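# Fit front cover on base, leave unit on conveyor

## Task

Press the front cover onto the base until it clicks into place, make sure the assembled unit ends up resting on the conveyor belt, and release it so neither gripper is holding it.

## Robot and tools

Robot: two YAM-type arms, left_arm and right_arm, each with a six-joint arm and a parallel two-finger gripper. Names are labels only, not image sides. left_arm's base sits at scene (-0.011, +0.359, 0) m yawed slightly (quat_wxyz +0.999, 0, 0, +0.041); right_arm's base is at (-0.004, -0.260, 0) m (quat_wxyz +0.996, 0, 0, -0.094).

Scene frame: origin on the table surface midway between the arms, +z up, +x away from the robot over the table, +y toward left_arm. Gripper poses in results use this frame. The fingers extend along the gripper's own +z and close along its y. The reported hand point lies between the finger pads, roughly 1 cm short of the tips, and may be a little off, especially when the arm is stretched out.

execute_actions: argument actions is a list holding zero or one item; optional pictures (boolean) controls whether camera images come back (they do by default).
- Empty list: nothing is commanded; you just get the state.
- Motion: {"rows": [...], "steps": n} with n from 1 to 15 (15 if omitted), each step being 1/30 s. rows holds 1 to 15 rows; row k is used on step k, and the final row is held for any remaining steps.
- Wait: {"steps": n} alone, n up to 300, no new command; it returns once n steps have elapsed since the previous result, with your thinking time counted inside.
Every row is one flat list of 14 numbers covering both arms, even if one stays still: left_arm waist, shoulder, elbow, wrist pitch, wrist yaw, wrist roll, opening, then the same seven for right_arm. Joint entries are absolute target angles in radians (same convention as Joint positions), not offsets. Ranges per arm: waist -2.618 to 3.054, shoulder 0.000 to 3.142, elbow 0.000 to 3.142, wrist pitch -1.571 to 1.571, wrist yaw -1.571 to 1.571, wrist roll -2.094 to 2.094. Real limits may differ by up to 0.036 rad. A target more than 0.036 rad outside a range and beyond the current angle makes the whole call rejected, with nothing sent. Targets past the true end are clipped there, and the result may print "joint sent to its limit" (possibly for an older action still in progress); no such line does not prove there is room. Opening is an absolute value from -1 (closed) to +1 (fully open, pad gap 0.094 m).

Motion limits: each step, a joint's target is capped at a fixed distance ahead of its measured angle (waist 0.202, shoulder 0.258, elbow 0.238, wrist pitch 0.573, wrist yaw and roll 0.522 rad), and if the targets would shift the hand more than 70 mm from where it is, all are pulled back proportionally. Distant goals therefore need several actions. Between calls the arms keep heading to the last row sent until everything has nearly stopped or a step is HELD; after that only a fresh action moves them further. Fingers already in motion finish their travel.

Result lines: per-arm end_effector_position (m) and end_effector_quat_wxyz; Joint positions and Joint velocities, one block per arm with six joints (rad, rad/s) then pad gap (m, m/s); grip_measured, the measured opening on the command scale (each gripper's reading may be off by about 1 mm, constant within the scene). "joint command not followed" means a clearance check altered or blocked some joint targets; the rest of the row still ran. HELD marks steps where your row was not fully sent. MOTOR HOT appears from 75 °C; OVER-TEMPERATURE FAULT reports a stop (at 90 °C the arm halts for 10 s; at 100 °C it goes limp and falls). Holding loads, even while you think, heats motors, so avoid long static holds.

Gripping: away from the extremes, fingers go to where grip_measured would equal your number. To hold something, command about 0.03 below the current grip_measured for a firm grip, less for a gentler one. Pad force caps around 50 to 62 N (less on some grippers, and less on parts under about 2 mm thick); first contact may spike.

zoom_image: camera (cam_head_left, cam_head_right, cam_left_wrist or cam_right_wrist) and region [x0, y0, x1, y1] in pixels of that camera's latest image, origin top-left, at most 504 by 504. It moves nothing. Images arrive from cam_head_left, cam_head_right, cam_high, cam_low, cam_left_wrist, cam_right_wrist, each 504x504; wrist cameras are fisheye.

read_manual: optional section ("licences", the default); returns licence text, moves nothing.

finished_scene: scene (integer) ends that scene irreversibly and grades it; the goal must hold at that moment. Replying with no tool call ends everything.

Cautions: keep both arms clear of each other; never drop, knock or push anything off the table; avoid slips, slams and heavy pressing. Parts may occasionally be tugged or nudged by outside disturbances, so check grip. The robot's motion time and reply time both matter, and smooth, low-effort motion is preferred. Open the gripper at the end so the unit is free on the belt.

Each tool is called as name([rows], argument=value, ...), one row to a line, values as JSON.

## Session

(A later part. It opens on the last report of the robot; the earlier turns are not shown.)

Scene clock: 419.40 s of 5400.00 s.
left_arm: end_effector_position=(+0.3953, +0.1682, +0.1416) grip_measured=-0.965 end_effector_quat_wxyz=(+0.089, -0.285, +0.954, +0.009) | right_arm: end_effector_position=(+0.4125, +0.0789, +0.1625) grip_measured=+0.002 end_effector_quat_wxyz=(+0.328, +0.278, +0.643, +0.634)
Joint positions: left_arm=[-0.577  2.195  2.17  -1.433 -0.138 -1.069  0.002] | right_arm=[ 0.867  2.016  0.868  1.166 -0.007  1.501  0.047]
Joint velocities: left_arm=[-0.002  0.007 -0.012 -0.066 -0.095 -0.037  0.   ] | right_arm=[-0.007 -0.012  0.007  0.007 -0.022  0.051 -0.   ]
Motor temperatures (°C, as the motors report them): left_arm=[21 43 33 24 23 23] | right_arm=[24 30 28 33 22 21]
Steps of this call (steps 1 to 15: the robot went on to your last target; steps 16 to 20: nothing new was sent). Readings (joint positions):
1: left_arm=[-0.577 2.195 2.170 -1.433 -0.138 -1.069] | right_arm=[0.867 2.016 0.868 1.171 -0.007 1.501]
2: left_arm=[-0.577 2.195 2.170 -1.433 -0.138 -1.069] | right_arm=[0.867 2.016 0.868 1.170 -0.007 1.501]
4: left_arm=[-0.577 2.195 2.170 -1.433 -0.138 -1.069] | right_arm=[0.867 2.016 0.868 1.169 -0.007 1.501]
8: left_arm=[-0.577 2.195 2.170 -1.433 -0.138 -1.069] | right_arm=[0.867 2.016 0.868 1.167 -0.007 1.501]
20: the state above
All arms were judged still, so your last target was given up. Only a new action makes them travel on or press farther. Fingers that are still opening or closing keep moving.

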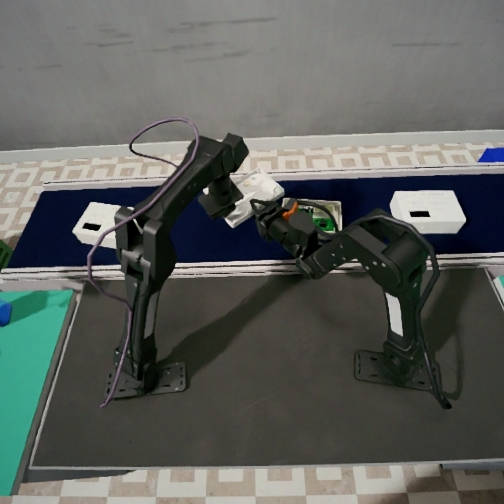

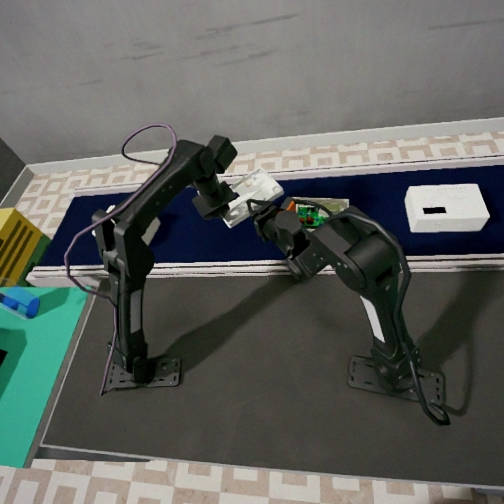

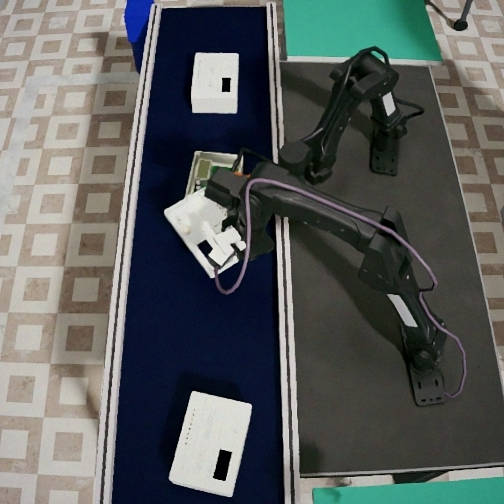

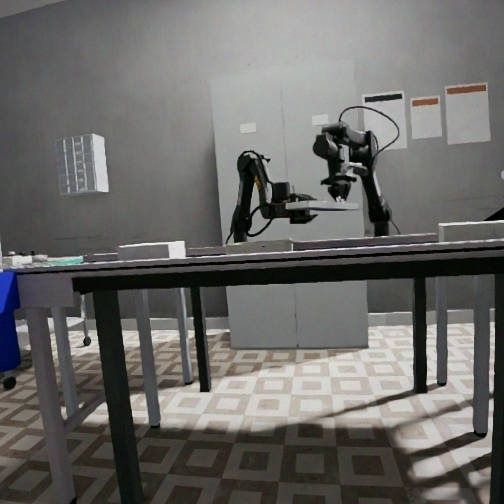

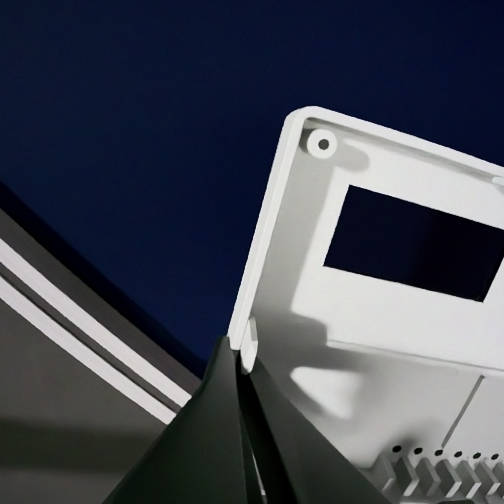

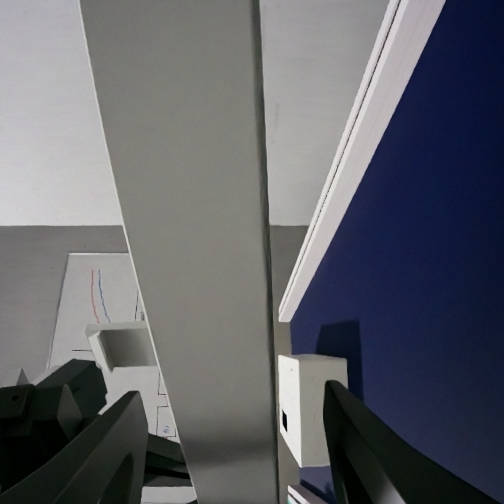

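execute_actions([
  {"rows": [[-0.575,2.198,2.2,-1.435,-0.15,-1.075,-1, 0.86,2.025,0.893,1.155,0,1.49,-0.1],[-0.575,2.198,2.2,-1.435,-0.15,-1.075,-1, 0.86,2.025,0.893,1.155,0,1.49,-0.2],[-0.575,2.198,2.2,-1.435,-0.15,-1.075,-1, 0.86,2.025,0.893,1.155,0,1.49,-0.3],[-0.575,2.198,2.2,-1.435,-0.15,-1.075,-1, 0.86,2.025,0.893,1.155,0,1.49,-0.38],[-0.575,2.198,2.2,-1.435,-0.15,-1.075,-1, 0.86,2.025,0.893,1.155,0,1.49,-0.44],[-0.575,2.198,2.2,-1.435,-0.15,-1.075,-1, 0.86,2.025,0.893,1.155,0,1.49,-0.48],[-0.575,2.198,2.2,-1.435,-0.15,-1.075,-1, 0.86,2.025,0.893,1.155,0,1.49,-0.52],[-0.575,2.198,2.2,-1.435,-0.15,-1.075,-1, 0.86,2.025,0.893,1.155,0,1.49,-0.55],[-0.575,2.198,2.2,-1.435,-0.15,-1.075,-1, 0.86,2.025,0.893,1.155,0,1.49,-0.58],[-0.575,2.198,2.2,-1.435,-0.15,-1.075,-1, 0.86,2.025,0.893,1.155,0,1.49,-0.61],[-0.575,2.198,2.2,-1.435,-0.15,-1.075,-1, 0.86,2.025,0.893,1.155,0,1.49,-0.64],[-0.575,2.198,2.2,-1.435,-0.15,-1.075,-1, 0.86,2.025,0.893,1.155,0,1.49,-0.67],[-0.575,2.198,2.2,-1.435,-0.15,-1.075,-1, 0.86,2.025,0.893,1.155,0,1.49,-0.70]], "steps": 15},
])

Scene clock: 438.47 s of 5400.00 s.
left_arm: end_effector_position=(+0.3950, +0.1686, +0.1405) grip_measured=-0.965 end_effector_quat_wxyz=(+0.087, -0.285, +0.954, +0.011) | right_arm: end_effector_position=(+0.4125, +0.0789, +0.1596) grip_measured=-0.640 end_effector_quat_wxyz=(+0.328, +0.277, +0.648, +0.629)
Joint positions: left_arm=[-0.577  2.197  2.17  -1.435 -0.14  -1.069  0.002] | right_arm=[ 0.867  2.016  0.868  1.155 -0.007  1.495  0.017]
Joint velocities: left_arm=[ 0.007  0.027 -0.007 -0.022 -0.037 -0.007 -0.002] | right_arm=[ 0.017 -0.007  0.002 -0.051 -0.007  0.007  0.001]
Motor temperatures (°C, as the motors report them): left_arm=[21 44 34 24 23 23] | right_arm=[24 31 29 33 22 21]
Steps of this call (steps 1 to 90: nothing new was sent; then 15.57 s passed at rest; steps 91 to 105: all 15 steps of this action). Readings (joint positions):
91: left_arm=[-0.577 2.195 2.170 -1.433 -0.138 -1.069] | right_arm=[0.867 2.016 0.868 1.166 -0.007 1.501]
92: left_arm=[-0.577 2.195 2.170 -1.433 -0.138 -1.069] | right_arm=[0.867 2.016 0.868 1.166 -0.007 1.501]
94: left_arm=[-0.577 2.195 2.170 -1.433 -0.138 -1.069] | right_arm=[0.867 2.016 0.868 1.166 -0.007 1.501]
98: left_arm=[-0.577 2.195 2.170 -1.433 -0.138 -1.069] | right_arm=[0.867 2.016 0.868 1.166 -0.007 1.501]
105: the state above

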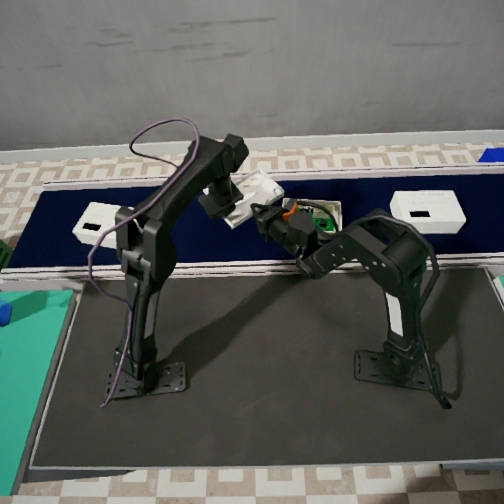

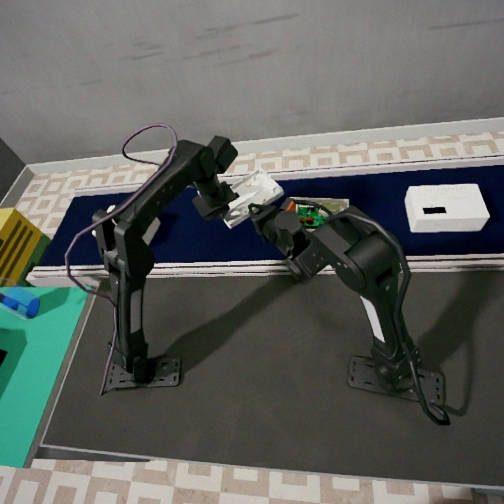

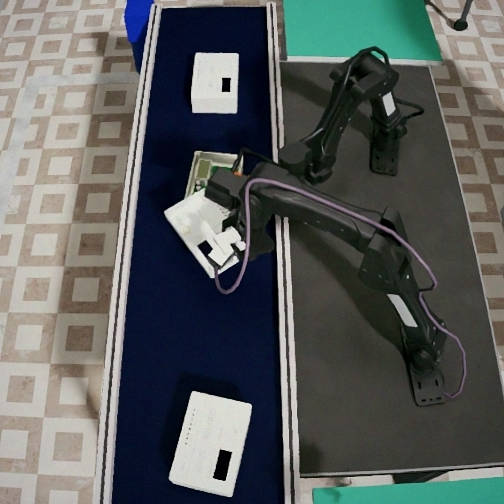

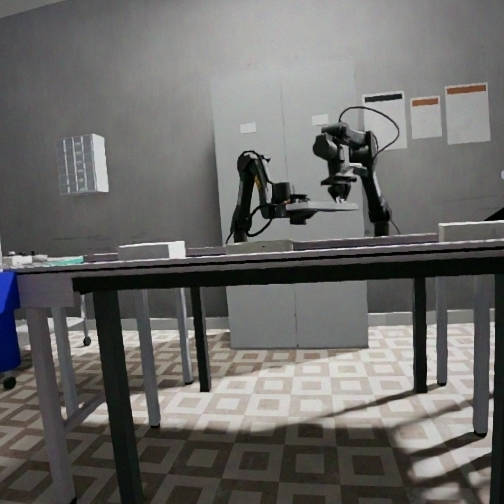

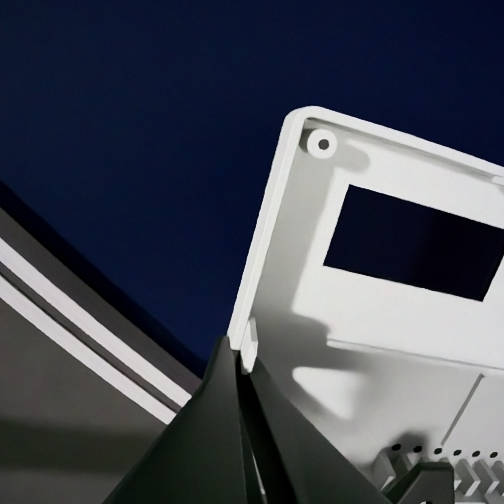

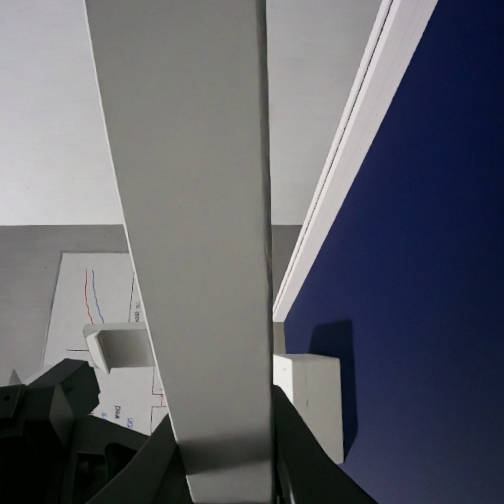

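execute_actions([
  {"rows": [[-0.575,2.198,2.2,-1.435,-0.15,-1.075,-0.85, 0.86,2.025,0.893,1.155,0,1.49,-0.7],[-0.575,2.198,2.2,-1.435,-0.15,-1.075,-0.7, 0.86,2.025,0.893,1.155,0,1.49,-0.7],[-0.575,2.198,2.2,-1.435,-0.15,-1.075,-0.65, 0.86,2.025,0.893,1.155,0,1.49,-0.7],[-0.575,2.198,2.2,-1.435,-0.15,-1.075,-0.65, 0.86,2.025,0.893,1.155,0,1.49,-0.7],[-0.575,2.198,2.2,-1.435,-0.15,-1.075,-0.65, 0.86,2.025,0.893,1.155,0,1.49,-0.7],[-0.575,2.17,2.2,-1.45,-0.15,-1.075,-0.65, 0.86,2.025,0.893,1.155,0,1.49,-0.7],[-0.575,2.15,2.2,-1.46,-0.15,-1.075,-0.65, 0.86,2.025,0.893,1.155,0,1.49,-0.7],[-0.575,2.13,2.2,-1.47,-0.15,-1.075,-0.65, 0.86,2.025,0.893,1.155,0,1.49,-0.7],[-0.575,2.11,2.2,-1.48,-0.15,-1.075,-0.65, 0.86,2.025,0.893,1.155,0,1.49,-0.7],[-0.575,2.09,2.2,-1.49,-0.15,-1.075,-0.65, 0.86,2.025,0.893,1.155,0,1.49,-0.7],[-0.575,2.07,2.2,-1.5,-0.15,-1.075,-0.65, 0.86,2.025,0.893,1.155,0,1.49,-0.7],[-0.575,2.05,2.2,-1.5,-0.15,-1.075,-0.65, 0.86,2.025,0.893,1.155,0,1.49,-0.7],[-0.575,2.03,2.2,-1.5,-0.15,-1.075,-0.65, 0.86,2.025,0.893,1.155,0,1.49,-0.7]], "steps": 15},
], pictures=false)

execute_actions([
  {"rows": [[-0.53,2.0,2.15,-1.5,-0.13,-1.0,-0.65, 0.86,2.025,0.893,1.155,0,1.49,-0.7],[-0.48,1.96,2.1,-1.5,-0.12,-0.9,-0.65, 0.86,2.025,0.893,1.155,0,1.49,-0.7],[-0.43,1.92,2.05,-1.5,-0.1,-0.8,-0.65, 0.86,2.025,0.893,1.155,0,1.49,-0.7],[-0.38,1.88,2.0,-1.5,-0.09,-0.7,-0.65, 0.86,2.025,0.893,1.155,0,1.49,-0.7],[-0.33,1.84,1.95,-1.5,-0.08,-0.6,-0.65, 0.86,2.025,0.893,1.155,0,1.49,-0.7],[-0.28,1.8,1.9,-1.5,-0.06,-0.5,-0.65, 0.86,2.025,0.893,1.155,0,1.49,-0.7],[-0.23,1.76,1.85,-1.5,-0.05,-0.4,-0.65, 0.86,2.025,0.893,1.155,0,1.49,-0.7],[-0.18,1.72,1.8,-1.5,-0.04,-0.3,-0.65, 0.86,2.025,0.893,1.155,0,1.49,-0.7],[-0.13,1.68,1.75,-1.5,-0.02,-0.2,-0.65, 0.86,2.025,0.893,1.155,0,1.49,-0.7],[-0.08,1.64,1.7,-1.5,0,-0.1,-0.65, 0.86,2.025,0.893,1.155,0,1.49,-0.7],[-0.03,1.6,1.65,-1.5,0,0,-1, 0.86,2.025,0.893,1.155,0,1.49,-0.7]], "steps": 15},
])

Scene clock: 466.33 s of 5400.00 s.
left_arm: end_effector_position=(+0.3815, +0.1759, +0.1957) grip_measured=-0.652 end_effector_quat_wxyz=(+0.122, -0.288, +0.950, -0.023) | right_arm: end_effector_position=(+0.4125, +0.0789, +0.1554) grip_measured=-0.640 end_effector_quat_wxyz=(+0.325, +0.280, +0.653, +0.624)
Joint positions: left_arm=[-0.577  2.064  2.172 -1.473 -0.14  -1.07   0.016] | right_arm=[ 0.867  2.016  0.868  1.138 -0.007  1.494  0.017]
Joint velocities: left_arm=[-0.007 -0.589  0.149 -0.11   0.066  0.007  0.001] | right_arm=[ 0.012 -0.002  0.002 -0.037 -0.007  0.051 -0.   ]
Motor temperatures (°C, as the motors report them): left_arm=[21 45 34 24 23 23] | right_arm=[24 32 29 34 22 21]
Steps of this call (steps 1 to 15: the robot went on to your last target; steps 16 to 90: nothing new was sent; then 24.37 s passed at rest; steps 91 to 105: all 15 steps of this action). Readings (joint positions):
91: left_arm=[-0.577 2.199 2.170 -1.435 -0.139 -1.069] | right_arm=[0.867 2.016 0.868 1.151 -0.007 1.494]
92: left_arm=[-0.577 2.199 2.170 -1.435 -0.139 -1.069] | right_arm=[0.867 2.016 0.868 1.148 -0.007 1.494]
94: left_arm=[-0.577 2.199 2.170 -1.435 -0.139 -1.070] | right_arm=[0.867 2.016 0.868 1.143 -0.007 1.494]
98: left_arm=[-0.577 2.192 2.170 -1.438 -0.140 -1.070] | right_arm=[0.867 2.016 0.868 1.139 -0.007 1.494]
105: the state above

Scene clock: 466.83 s of 5400.00 s.
left_arm: end_effector_position=(+0.2895, +0.3891, +0.2080) grip_measured=-0.994 end_effector_quat_wxyz=(+0.059, -0.120, +0.991, +0.018) | right_arm: end_effector_position=(+0.4125, +0.0789, +0.1554) grip_measured=-0.640 end_effector_quat_wxyz=(+0.325, +0.280, +0.653, +0.624)
Joint positions: left_arm=[-0.009  1.616  1.667 -1.506 -0.041 -0.165  0.   ] | right_arm=[ 0.867  2.016  0.868  1.138 -0.007  1.494  0.017]
Joint velocities: left_arm=[-0.022 -0.237 -0.002 -0.066  0.095  1.048 -0.002] | right_arm=[-0.002 -0.002 -0.002  0.095 -0.022 -0.051 -0.   ]
Motor temperatures (°C, as the motors report them): left_arm=[21 45 34 24 23 23] | right_arm=[24 32 29 34 22 21]
Steps of this call (steps 1 to 15: all 15 steps of this action). Readings (joint positions):
1: left_arm=[-0.574 2.043 2.174 -1.475 -0.137 -1.061] | right_arm=[0.867 2.016 0.868 1.138 -0.007 1.494]
2: left_arm=[-0.564 2.019 2.163 -1.471 -0.130 -1.035] | right_arm=[0.867 2.016 0.868 1.138 -0.007 1.494]
4: left_arm=[-0.510 1.955 2.095 -1.465 -0.109 -0.941] | right_arm=[0.867 2.016 0.868 1.138 -0.007 1.494]
8: left_arm=[-0.285 1.816 1.903 -1.464 -0.078 -0.660] | right_arm=[0.867 2.016 0.868 1.138 -0.007 1.494]
15: the state above

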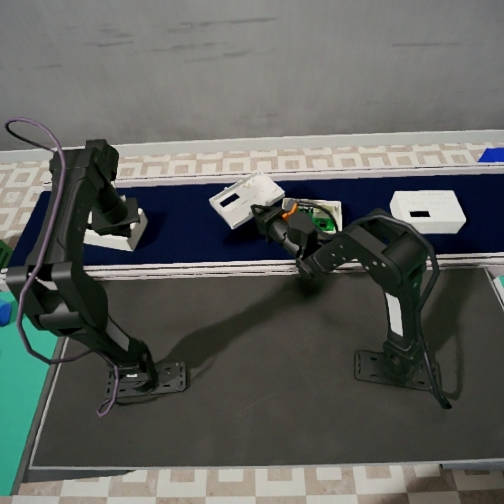

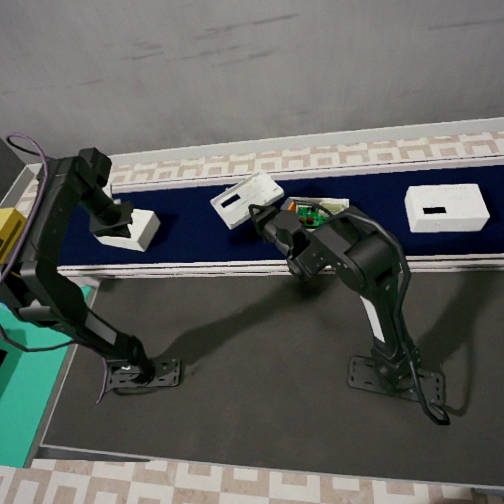

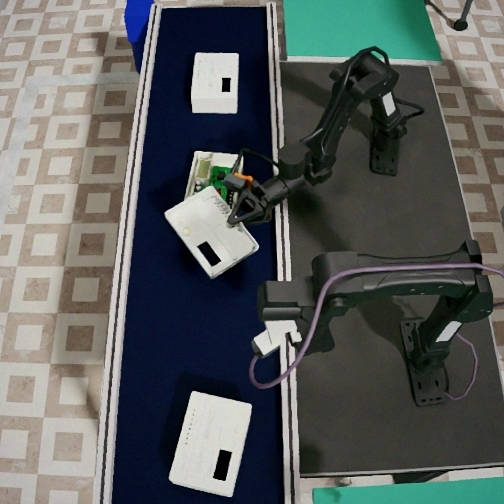

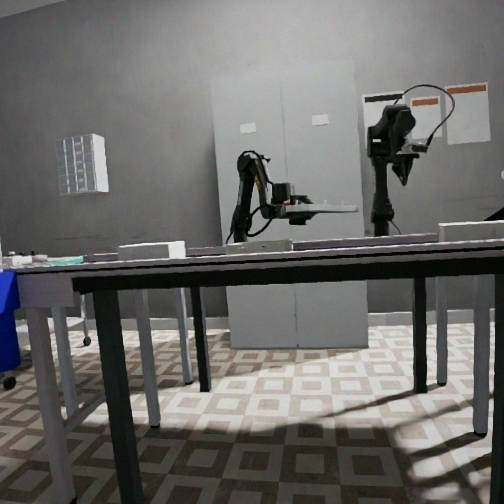

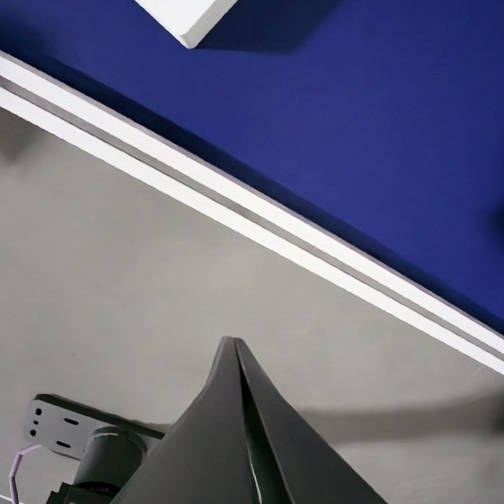

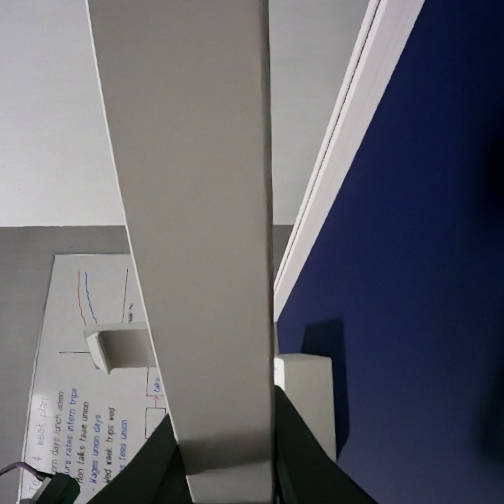

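execute_actions([
  {"rows": [[-0.03,1.6,1.65,-1.5,0,0,-1, 0.86,2.025,0.893,1.18,0,1.4,-0.7],[-0.03,1.6,1.65,-1.5,0,0,-1, 0.86,2.025,0.893,1.2,0,1.3,-0.7],[-0.03,1.6,1.65,-1.5,0,0,-1, 0.86,2.025,0.893,1.22,0,1.2,-0.7],[-0.03,1.6,1.65,-1.5,0,0,-1, 0.86,2.025,0.893,1.24,0,1.1,-0.7],[-0.03,1.6,1.65,-1.5,0,0,-1, 0.86,2.025,0.893,1.25,0,1.0,-0.7],[-0.03,1.6,1.65,-1.5,0,0,-1, 0.86,2.025,0.893,1.25,0,0.9,-0.7],[-0.03,1.6,1.65,-1.5,0,0,-1, 0.86,2.025,0.893,1.25,0,0.8,-0.7],[-0.03,1.6,1.65,-1.5,0,0,-1, 0.86,2.025,0.893,1.25,0,0.7,-0.7],[-0.03,1.6,1.65,-1.5,0,0,-1, 0.86,2.025,0.893,1.25,0,0.6,-0.7],[-0.03,1.6,1.65,-1.5,0,0,-1, 0.86,2.025,0.893,1.25,0,0.5,-0.7],[-0.03,1.6,1.65,-1.5,0,0,-1, 0.86,2.025,0.893,1.25,0,0.4,-0.7],[-0.03,1.6,1.65,-1.5,0,0,-1, 0.86,2.025,0.893,1.25,0,0.3,-0.7],[-0.03,1.6,1.65,-1.5,0,0,-1, 0.86,2.025,0.893,1.25,0,0.2,-0.7],[-0.03,1.6,1.65,-1.5,0,0,-1, 0.86,2.025,0.893,1.25,0,0.1,-0.7],[-0.03,1.6,1.65,-1.5,0,0,-1, 0.86,2.025,0.893,1.25,0,0.0,-0.7]], "steps": 15},
], pictures=false)

execute_actions([
  {"rows": [[-0.03,1.6,1.65,-1.5,0,0,-1, 0.86,2.025,0.893,1.25,0,-0.1,-0.7],[-0.03,1.6,1.65,-1.5,0,0,-1, 0.86,2.025,0.893,1.25,0,-0.2,-0.7],[-0.03,1.6,1.65,-1.5,0,0,-1, 0.86,2.025,0.893,1.25,0,-0.3,-0.7],[-0.03,1.6,1.65,-1.5,0,0,-1, 0.86,2.025,0.893,1.25,0,-0.4,-0.7],[-0.03,1.6,1.65,-1.5,0,0,-1, 0.86,2.025,0.893,1.25,0,-0.5,-0.7],[-0.03,1.6,1.65,-1.5,0,0,-1, 0.86,2.025,0.893,1.25,0,-0.6,-0.7],[-0.03,1.6,1.65,-1.5,0,0,-1, 0.86,2.025,0.893,1.25,0,-0.7,-0.7],[-0.03,1.6,1.65,-1.5,0,0,-1, 0.86,2.025,0.893,1.25,0,-0.8,-0.7],[-0.03,1.6,1.65,-1.5,0,0,-1, 0.86,2.025,0.893,1.25,0,-0.9,-0.7],[-0.03,1.6,1.65,-1.5,0,0,-1, 0.86,2.025,0.893,1.25,0,-1.0,-0.7],[-0.03,1.6,1.65,-1.5,0,0,-1, 0.86,2.025,0.893,1.25,0,-1.1,-0.7],[-0.03,1.6,1.65,-1.5,0,0,-1, 0.86,2.025,0.893,1.25,0,-1.2,-0.7],[-0.03,1.6,1.65,-1.5,0,0,-1, 0.86,2.025,0.893,1.25,0,-1.3,-0.7],[-0.03,1.6,1.65,-1.5,0,0,-1, 0.86,2.025,0.893,1.25,0,-1.45,-0.7],[-0.03,1.6,1.65,-1.5,0,0,-1, 0.86,2.025,0.893,1.25,0,-1.6,-0.7]], "steps": 15},
], pictures=false)

execute_actions([
  {"steps": 25},
])

Scene clock: 489.63 s of 5400.00 s.
left_arm: end_effector_position=(+0.2895, +0.3793, +0.2101) grip_measured=-0.995 end_effector_quat_wxyz=(+0.061, -0.033, +0.998, +0.005) | right_arm: end_effector_position=(+0.4125, +0.0787, +0.1695) grip_measured=-0.641 end_effector_quat_wxyz=(+0.617, -0.091, +0.682, +0.380)
Joint positions: left_arm=[-0.021  1.608  1.667 -1.506 -0.006 -0.005  0.   ] | right_arm=[ 0.867  2.021  0.868  1.206 -0.006  0.42   0.017]
Joint velocities: left_arm=[ 0.027  0.002 -0.012 -0.007 -0.007 -0.095  0.001] | right_arm=[ 0.022  0.017 -0.007  0.051  0.037 -2.762  0.001]
Motor temperatures (°C, as the motors report them): left_arm=[21 40 31 24 23 23] | right_arm=[24 32 30 35 22 21]
Steps of this call (steps 1 to 30: the robot went on to your last target; steps 31 to 90: nothing new was sent; then 19.30 s passed at rest; steps 91 to 105: all 15 steps of this action). Readings (joint positions):
91: left_arm=[-0.021 1.608 1.667 -1.506 -0.006 -0.005] | right_arm=[0.867 2.016 0.868 1.138 -0.007 1.482]
92: left_arm=[-0.021 1.608 1.667 -1.506 -0.006 -0.005] | right_arm=[0.867 2.016 0.868 1.139 -0.007 1.454]
94: left_arm=[-0.021 1.608 1.667 -1.506 -0.006 -0.005] | right_arm=[0.867 2.018 0.868 1.152 -0.007 1.357]
98: left_arm=[-0.021 1.608 1.667 -1.506 -0.006 -0.005] | right_arm=[0.867 2.021 0.868 1.185 -0.007 1.064]
105: the state above

Scene clock: 490.13 s of 5400.00 s.
left_arm: end_effector_position=(+0.2895, +0.3793, +0.2101) grip_measured=-0.995 end_effector_quat_wxyz=(+0.061, -0.033, +0.998, +0.005) | right_arm: end_effector_position=(+0.4125, +0.0786, +0.1705) grip_measured=-0.642 end_effector_quat_wxyz=(+0.714, -0.527, +0.441, -0.137)
Joint positions: left_arm=[-0.021  1.608  1.667 -1.506 -0.006 -0.005  0.   ] | right_arm=[ 0.867  2.021  0.868  1.209 -0.006 -1.063  0.017]
Joint velocities: left_arm=[ 0.012 -0.002  0.012  0.11  -0.066  0.007 -0.001] | right_arm=[-0.012  0.002  0.012  0.007  0.037 -2.923  0.   ]
Motor temperatures (°C, as the motors report them): left_arm=[21 40 31 24 23 23] | right_arm=[24 32 30 35 22 21]
Steps of this call (steps 1 to 15: all 15 steps of this action). Readings (joint positions):
1: left_arm=[-0.021 1.608 1.667 -1.506 -0.006 -0.005] | right_arm=[0.867 2.021 0.868 1.206 -0.006 0.322]
2: left_arm=[-0.021 1.608 1.667 -1.506 -0.006 -0.005] | right_arm=[0.867 2.021 0.868 1.207 -0.006 0.224]
4: left_arm=[-0.021 1.608 1.667 -1.506 -0.006 -0.005] | right_arm=[0.867 2.021 0.868 1.208 -0.006 0.028]
8: left_arm=[-0.021 1.608 1.667 -1.506 -0.006 -0.005] | right_arm=[0.867 2.021 0.868 1.209 -0.006 -0.367]
15: the state above

Scene clock: 490.97 s of 5400.00 s.
left_arm: end_effector_position=(+0.2895, +0.3793, +0.2101) grip_measured=-0.995 end_effector_quat_wxyz=(+0.061, -0.033, +0.998, +0.005) | right_arm: end_effector_position=(+0.4125, +0.0786, +0.1705) grip_measured=-0.642 end_effector_quat_wxyz=(+0.652, -0.625, +0.285, -0.321)
Joint positions: left_arm=[-0.021  1.608  1.667 -1.506 -0.006 -0.005  0.   ] | right_arm=[ 0.867  2.021  0.868  1.209 -0.006 -1.6    0.017]
Joint velocities: left_arm=[ 0.002  0.002 -0.027  0.022  0.022  0.081 -0.001] | right_arm=[ 0.017 -0.002 -0.007 -0.081 -0.007 -0.081 -0.   ]
Motor temperatures (°C, as the motors report them): left_arm=[21 40 31 24 23 23] | right_arm=[24 32 30 35 22 21]
Steps of this call (steps 1 to 25: the robot went on to your last target). Readings (joint positions):
1: left_arm=[-0.021 1.608 1.667 -1.506 -0.006 -0.005] | right_arm=[0.867 2.021 0.868 1.209 -0.006 -1.163]
2: left_arm=[-0.021 1.608 1.667 -1.506 -0.006 -0.005] | right_arm=[0.867 2.021 0.868 1.209 -0.006 -1.250]
4: left_arm=[-0.021 1.608 1.667 -1.506 -0.006 -0.005] | right_arm=[0.867 2.021 0.868 1.209 -0.006 -1.378]
8: left_arm=[-0.021 1.608 1.667 -1.506 -0.006 -0.005] | right_arm=[0.867 2.021 0.868 1.209 -0.006 -1.511]
25: the state above

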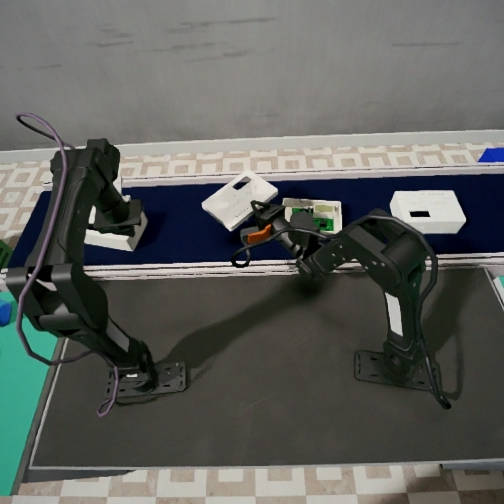

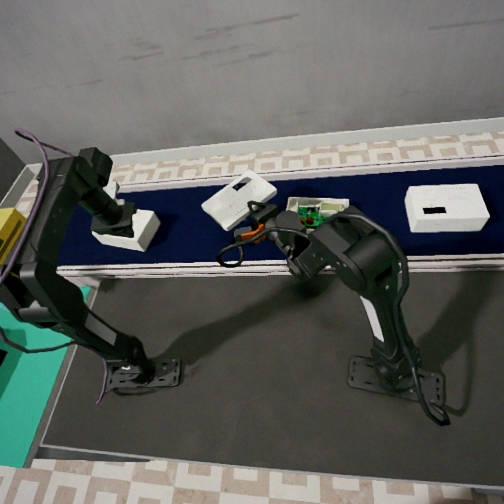

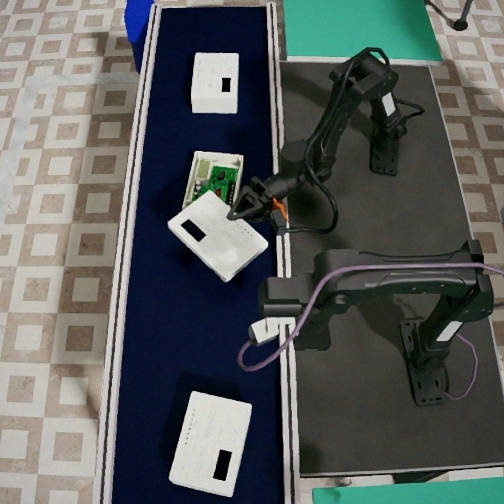

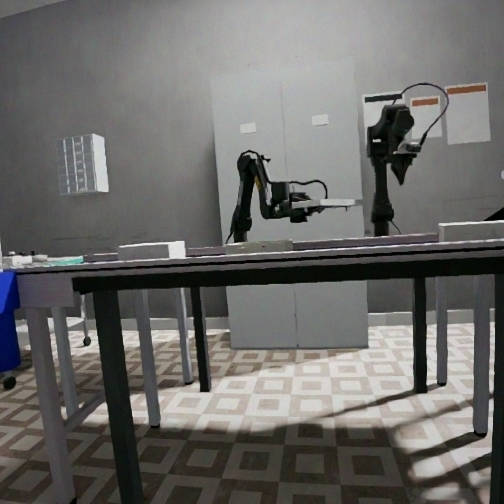

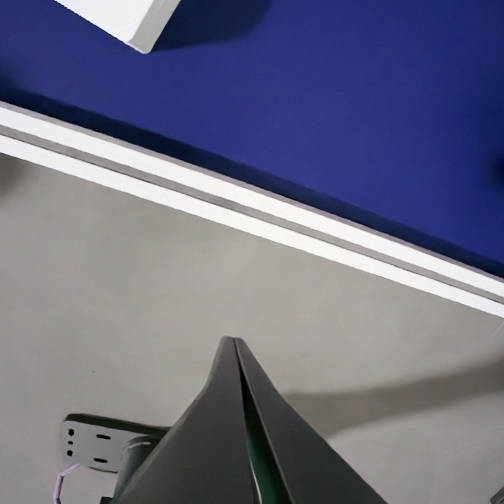

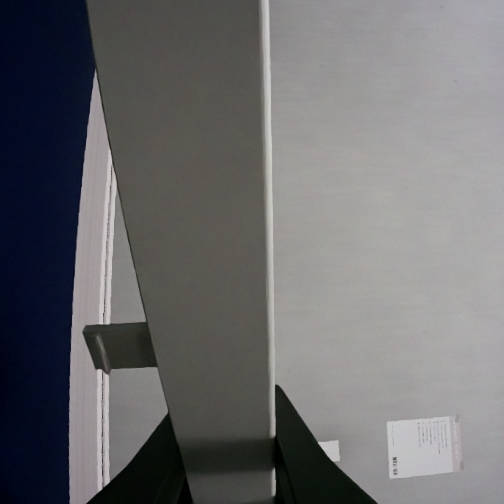

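execute_actions([
  {"rows": [[-0.03,1.6,1.65,-1.5,0,0,-1, 0.865,2.01,0.86,1.22,0.06,-1.59,-0.7],[-0.03,1.6,1.65,-1.5,0,0,-1, 0.87,2.0,0.85,1.2,0.12,-1.575,-0.7],[-0.03,1.6,1.65,-1.5,0,0,-1, 0.875,1.99,0.84,1.18,0.18,-1.56,-0.7],[-0.03,1.6,1.65,-1.5,0,0,-1, 0.88,1.98,0.83,1.16,0.24,-1.545,-0.7],[-0.03,1.6,1.65,-1.5,0,0,-1, 0.885,1.97,0.82,1.14,0.3,-1.53,-0.7],[-0.03,1.6,1.65,-1.5,0,0,-1, 0.89,1.955,0.81,1.12,0.36,-1.52,-0.7],[-0.03,1.6,1.65,-1.5,0,0,-1, 0.895,1.945,0.8,1.09,0.42,-1.505,-0.7],[-0.03,1.6,1.65,-1.5,0,0,-1, 0.9,1.93,0.79,1.07,0.48,-1.49,-0.7],[-0.03,1.6,1.65,-1.5,0,0,-1, 0.905,1.92,0.78,1.05,0.54,-1.48,-0.7],[-0.03,1.6,1.65,-1.5,0,0,-1, 0.91,1.91,0.77,1.03,0.6,-1.465,-0.7],[-0.03,1.6,1.65,-1.5,0,0,-1, 0.915,1.9,0.76,1.0,0.66,-1.45,-0.7],[-0.03,1.6,1.65,-1.5,0,0,-1, 0.92,1.885,0.75,0.98,0.72,-1.44,-0.7],[-0.03,1.6,1.65,-1.5,0,0,-1, 0.925,1.875,0.74,0.96,0.79,-1.425,-0.7],[-0.03,1.6,1.65,-1.5,0,0,-1, 0.93,1.86,0.725,0.93,0.85,-1.41,-0.7],[-0.03,1.6,1.65,-1.5,0,0,-1, 0.935,1.85,0.715,0.91,0.915,-1.4,-0.7]], "steps": 15},
], pictures=false)

execute_actions([
  {"steps": 30},
])

Scene clock: 527.60 s of 5400.00 s.
left_arm: end_effector_position=(+0.2895, +0.3793, +0.2101) grip_measured=-0.995 end_effector_quat_wxyz=(+0.061, -0.033, +0.998, +0.005) | right_arm: end_effector_position=(+0.4148, -0.0263, +0.1283) grip_measured=-0.642 end_effector_quat_wxyz=(-0.479, +0.556, -0.512, +0.445)
Joint positions: left_arm=[-0.021  1.608  1.667 -1.506 -0.006 -0.005  0.   ] | right_arm=[ 0.92   1.907  0.743  0.983  0.647 -1.465  0.017]
Joint velocities: left_arm=[-0.007 -0.007  0.007  0.007 -0.051 -0.022 -0.001] | right_arm=[ 0.159 -0.398 -0.315 -0.564  1.824  0.359  0.   ]
Motor temperatures (°C, as the motors report them): left_arm=[21 39 30 24 23 23] | right_arm=[24 33 30 37 22 21]
Steps of this call (steps 1 to 30: the robot went on to your last target; steps 31 to 90: nothing new was sent; then 33.13 s passed at rest; steps 91 to 105: all 15 steps of this action). Readings (joint positions):
91: left_arm=[-0.021 1.608 1.667 -1.506 -0.006 -0.005] | right_arm=[0.867 2.021 0.868 1.209 0.000 -1.602]
92: left_arm=[-0.021 1.608 1.667 -1.506 -0.006 -0.005] | right_arm=[0.867 2.021 0.868 1.206 0.016 -1.599]
94: left_arm=[-0.021 1.608 1.667 -1.506 -0.006 -0.005] | right_arm=[0.869 2.020 0.861 1.196 0.077 -1.588]
98: left_arm=[-0.021 1.608 1.667 -1.506 -0.006 -0.005] | right_arm=[0.883 1.992 0.815 1.129 0.257 -1.550]
105: the state above

Scene clock: 528.60 s of 5400.00 s.
left_arm: end_effector_position=(+0.2895, +0.3793, +0.2101) grip_measured=-0.995 end_effector_quat_wxyz=(+0.061, -0.033, +0.998, +0.005) | right_arm: end_effector_position=(+0.4059, -0.0738, +0.1227) grip_measured=-0.642 end_effector_quat_wxyz=(-0.404, +0.503, -0.572, +0.506)
Joint positions: left_arm=[-0.021  1.608  1.667 -1.506 -0.006 -0.005  0.   ] | right_arm=[ 0.927  1.882  0.722  0.899  0.899 -1.412  0.017]
Joint velocities: left_arm=[ 0.007 -0.002 -0.007 -0.051 -0.051  0.022 -0.   ] | right_arm=[-0.012  0.002 -0.002 -0.125 -0.022 -0.007  0.   ]
Motor temperatures (°C, as the motors report them): left_arm=[21 39 30 24 23 23] | right_arm=[24 33 30 37 22 21]
Steps of this call (steps 1 to 30: the robot went on to your last target). Readings (joint positions):
1: left_arm=[-0.021 1.608 1.667 -1.506 -0.006 -0.005] | right_arm=[0.924 1.895 0.733 0.965 0.700 -1.455]
2: left_arm=[-0.021 1.608 1.667 -1.506 -0.006 -0.005] | right_arm=[0.926 1.887 0.727 0.950 0.743 -1.446]
4: left_arm=[-0.021 1.608 1.667 -1.506 -0.006 -0.005] | right_arm=[0.927 1.882 0.722 0.931 0.803 -1.434]
8: left_arm=[-0.021 1.608 1.667 -1.506 -0.006 -0.005] | right_arm=[0.927 1.882 0.722 0.910 0.863 -1.421]
30: the state above
All arms were judged still, so your last target was given up. Only a new action makes them travel on or press farther. Fingers that are still opening or closing keep moving.

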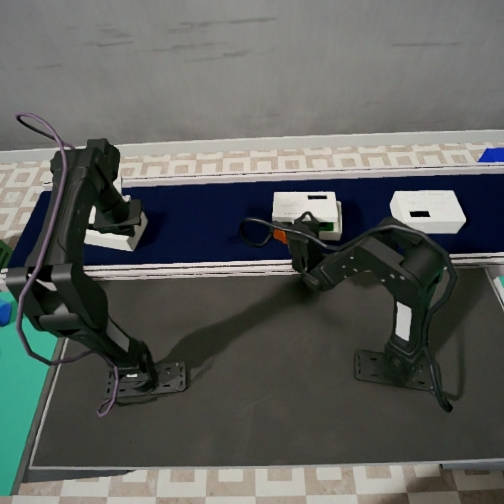

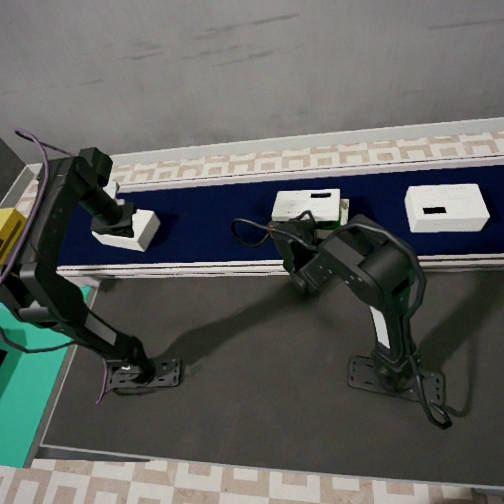

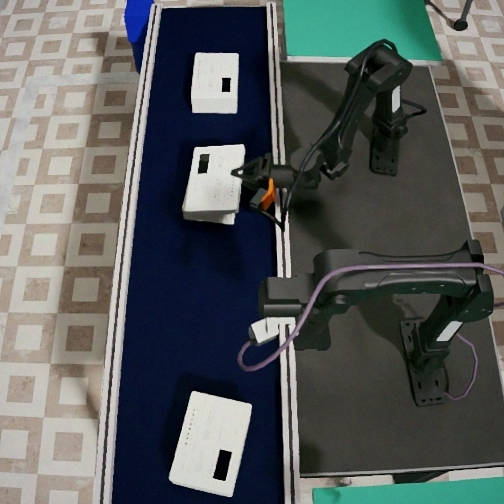

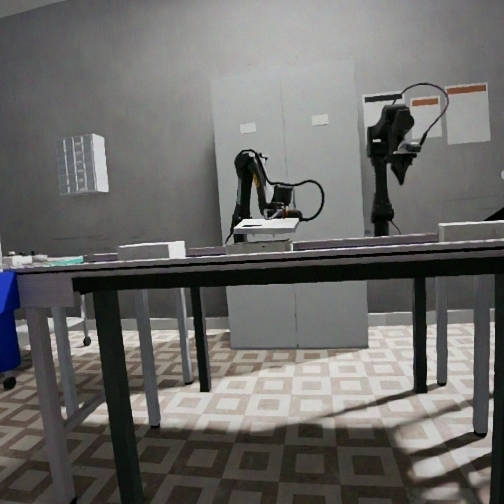

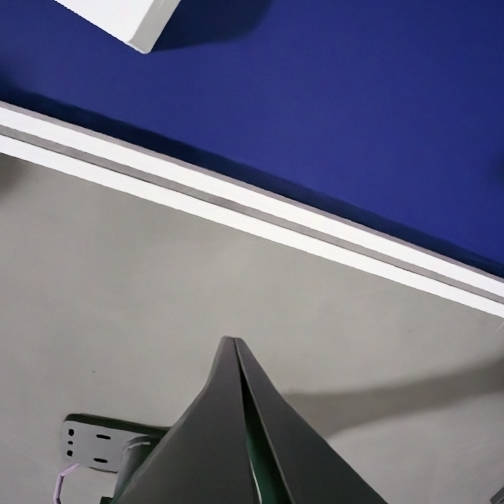

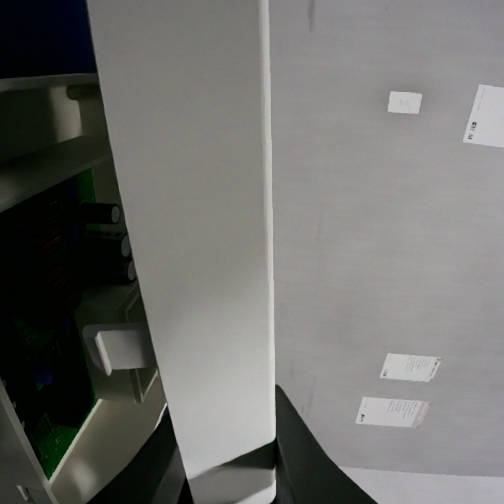

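zoom_image(camera="cam_low", region=[200, 170, 340, 270])

zoom_image(camera="cam_high", region=[150, 120, 310, 250])

zoom_image(camera="cam_head_left", region=[240, 170, 380, 280])

Region (200, 170, 340, 270) of cam_low's 504x504 image, scaled by 3.600, with more detail than that image has; it fills the top 360 rows of this view, and the rest is white.

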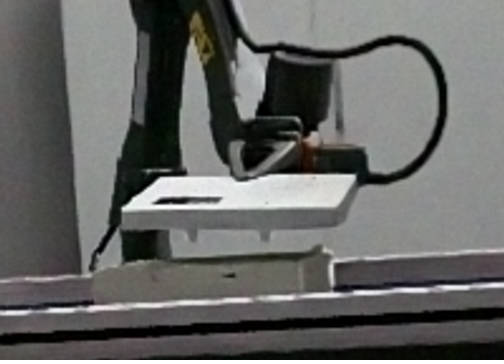

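Region (150, 120, 310, 250) of cam_high's 504x504 image, scaled by 3.150, with more detail than that image has; it fills the top 410 rows of this view, and the rest is white.

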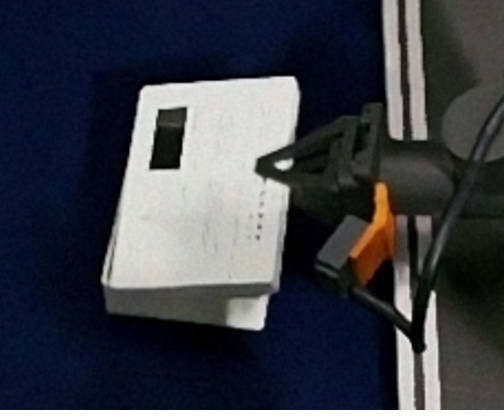

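Region (240, 170, 380, 280) of cam_head_left's 504x504 image, scaled by 3.600, with more detail than that image has; it fills the top 396 rows of this view, and the rest is white.

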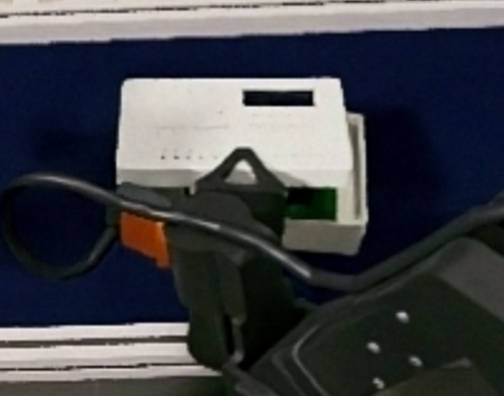

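execute_actions([
  {"rows": [[-0.03,1.6,1.65,-1.5,0,0,-1, 0.92,1.89,0.715,0.93,0.918,-1.39,-0.7],[-0.03,1.6,1.65,-1.5,0,0,-1, 0.91,1.89,0.715,0.94,0.92,-1.385,-0.7],[-0.03,1.6,1.65,-1.5,0,0,-1, 0.9,1.895,0.71,0.95,0.922,-1.38,-0.7],[-0.03,1.6,1.65,-1.5,0,0,-1, 0.895,1.9,0.71,0.96,0.924,-1.375,-0.7],[-0.03,1.6,1.65,-1.5,0,0,-1, 0.89,1.905,0.705,0.97,0.927,-1.37,-0.7],[-0.03,1.6,1.65,-1.5,0,0,-1, 0.885,1.912,0.7,0.98,0.927,-1.365,-0.7],[-0.03,1.6,1.65,-1.5,0,0,-1, 0.882,1.92,0.697,0.99,0.927,-1.36,-0.7],[-0.03,1.6,1.65,-1.5,0,0,-1, 0.882,1.928,0.693,1.0,0.927,-1.36,-0.7],[-0.03,1.6,1.65,-1.5,0,0,-1, 0.882,1.937,0.69,1.0,0.927,-1.36,-0.7]], "steps": 15},
], pictures=false)

execute_actions([
  {"steps": 25},
])

zoom_image(camera="cam_low", region=[200, 170, 340, 270])

zoom_image(camera="cam_high", region=[150, 120, 310, 250])

zoom_image(camera="cam_head_left", region=[240, 170, 380, 280])

Scene clock: 568.90 s of 5400.00 s.
left_arm: end_effector_position=(+0.2895, +0.3793, +0.2101) grip_measured=-0.995 end_effector_quat_wxyz=(+0.061, -0.033, +0.998, +0.005) | right_arm: end_effector_position=(+0.4094, -0.0966, +0.1014) grip_measured=-0.642 end_effector_quat_wxyz=(-0.389, +0.485, -0.593, +0.512)
Joint positions: left_arm=[-0.021  1.608  1.667 -1.506 -0.006 -0.005  0.   ] | right_arm=[ 0.884  1.938  0.695  0.954  0.912 -1.376  0.017]
Joint velocities: left_arm=[ 0.022 -0.007  0.007 -0.051 -0.037 -0.037 -0.   ] | right_arm=[ 0.002 -0.012 -0.012  0.022  0.066  0.051 -0.001]
Motor temperatures (°C, as the motors report them): left_arm=[21 38 30 24 23 23] | right_arm=[24 35 28 35 22 21]
Steps of this call (steps 1 to 90: nothing new was sent; then 36.80 s passed at rest; steps 91 to 105: all 15 steps of this action). Readings (joint positions):
91: left_arm=[-0.021 1.608 1.667 -1.506 -0.006 -0.005] | right_arm=[0.927 1.882 0.722 0.899 0.899 -1.411]
92: left_arm=[-0.021 1.608 1.667 -1.506 -0.006 -0.005] | right_arm=[0.926 1.882 0.722 0.899 0.900 -1.408]
94: left_arm=[-0.021 1.608 1.667 -1.506 -0.006 -0.005] | right_arm=[0.919 1.883 0.722 0.905 0.900 -1.402]
98: left_arm=[-0.021 1.608 1.667 -1.506 -0.006 -0.005] | right_arm=[0.893 1.902 0.714 0.941 0.907 -1.386]
105: the state above

Scene clock: 569.73 s of 5400.00 s.
left_arm: end_effector_position=(+0.2895, +0.3793, +0.2101) grip_measured=-0.995 end_effector_quat_wxyz=(+0.061, -0.033, +0.998, +0.005) | right_arm: end_effector_position=(+0.4098, -0.0962, +0.1034) grip_measured=-0.642 end_effector_quat_wxyz=(-0.394, +0.480, -0.594, +0.511)
Joint positions: left_arm=[-0.021  1.608  1.667 -1.506 -0.006 -0.005  0.   ] | right_arm=[ 0.884  1.938  0.695  0.965  0.912 -1.372  0.017]
Joint velocities: left_arm=[ 0.007 -0.007 -0.007 -0.11   0.007 -0.066 -0.001] | right_arm=[-0.017  0.002  0.012  0.051 -0.037 -0.095 -0.001]
Motor temperatures (°C, as the motors report them): left_arm=[21 38 30 24 23 23] | right_arm=[24 35 28 35 22 21]
Steps of this call (steps 1 to 25: the robot went on to your last target). Readings (joint positions):
1: left_arm=[-0.021 1.608 1.667 -1.506 -0.006 -0.005] | right_arm=[0.884 1.938 0.695 0.955 0.912 -1.375]
2: left_arm=[-0.021 1.608 1.667 -1.506 -0.006 -0.005] | right_arm=[0.884 1.938 0.695 0.958 0.912 -1.374]
4: left_arm=[-0.021 1.608 1.667 -1.506 -0.006 -0.005] | right_arm=[0.884 1.938 0.695 0.961 0.912 -1.374]
8: left_arm=[-0.021 1.608 1.667 -1.506 -0.006 -0.005] | right_arm=[0.884 1.938 0.695 0.964 0.912 -1.373]
25: the state above

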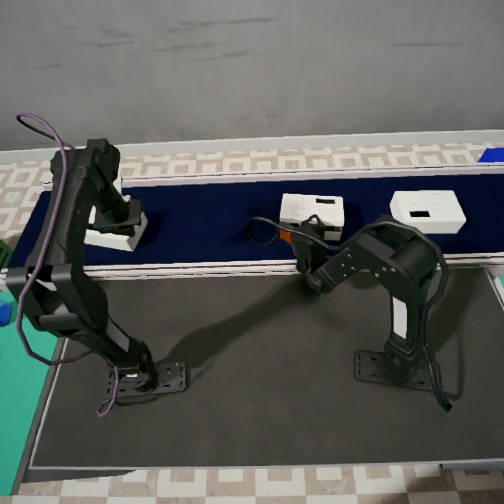

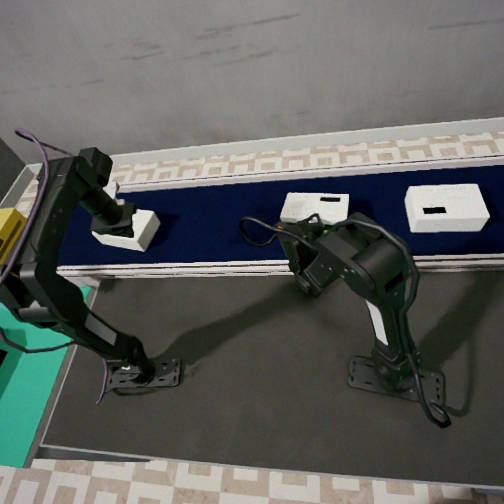

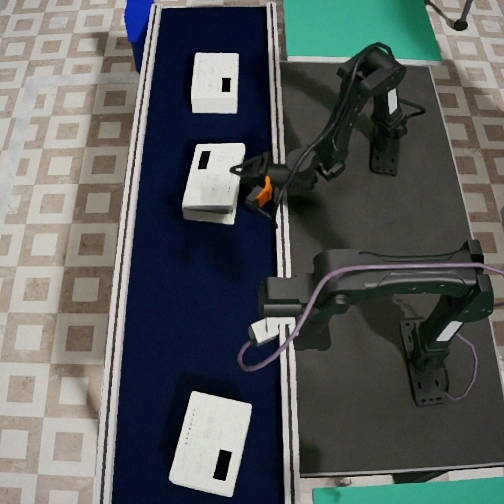

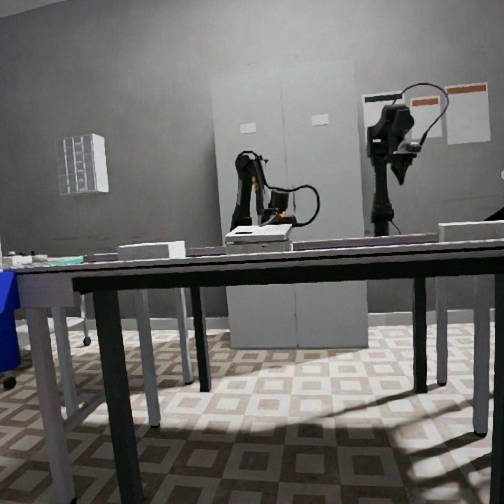

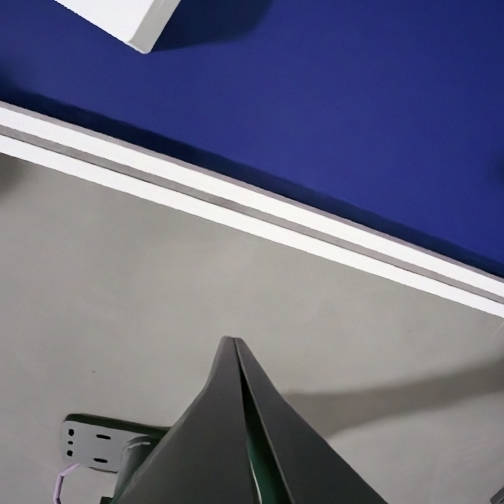

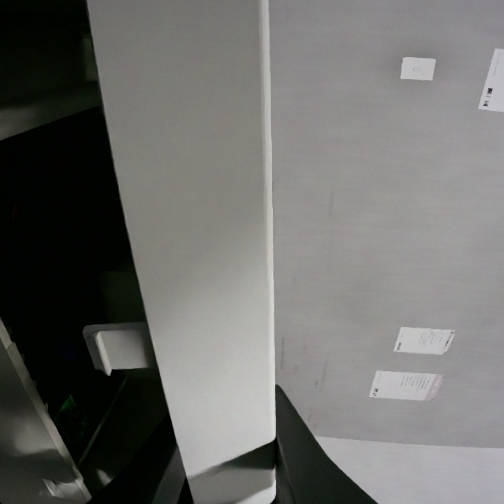

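Region (200, 170, 340, 270) of cam_low's 504x504 image, scaled by 3.600, with more detail than that image has; it fills the top 360 rows of this view, and the rest is white.

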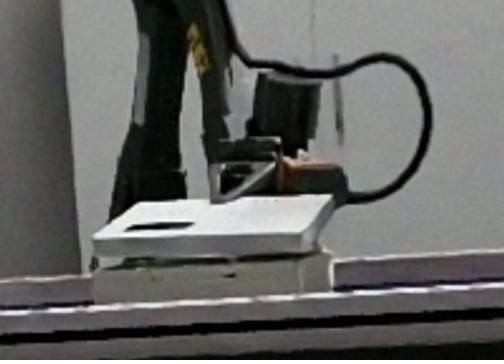

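Region (150, 120, 310, 250) of cam_high's 504x504 image, scaled by 3.150, with more detail than that image has; it fills the top 410 rows of this view, and the rest is white.

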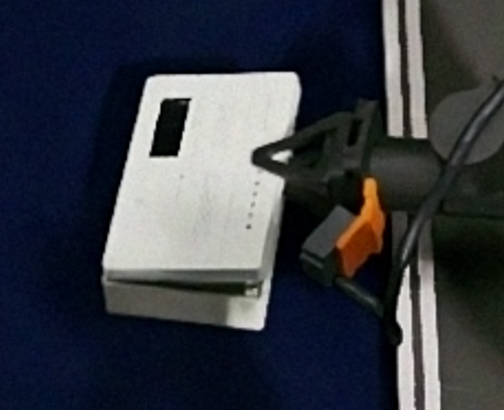

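Region (240, 170, 380, 280) of cam_head_left's 504x504 image, scaled by 3.600, with more detail than that image has; it fills the top 396 rows of this view, and the rest is white.

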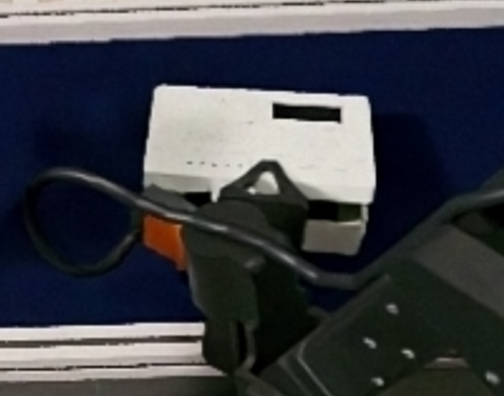

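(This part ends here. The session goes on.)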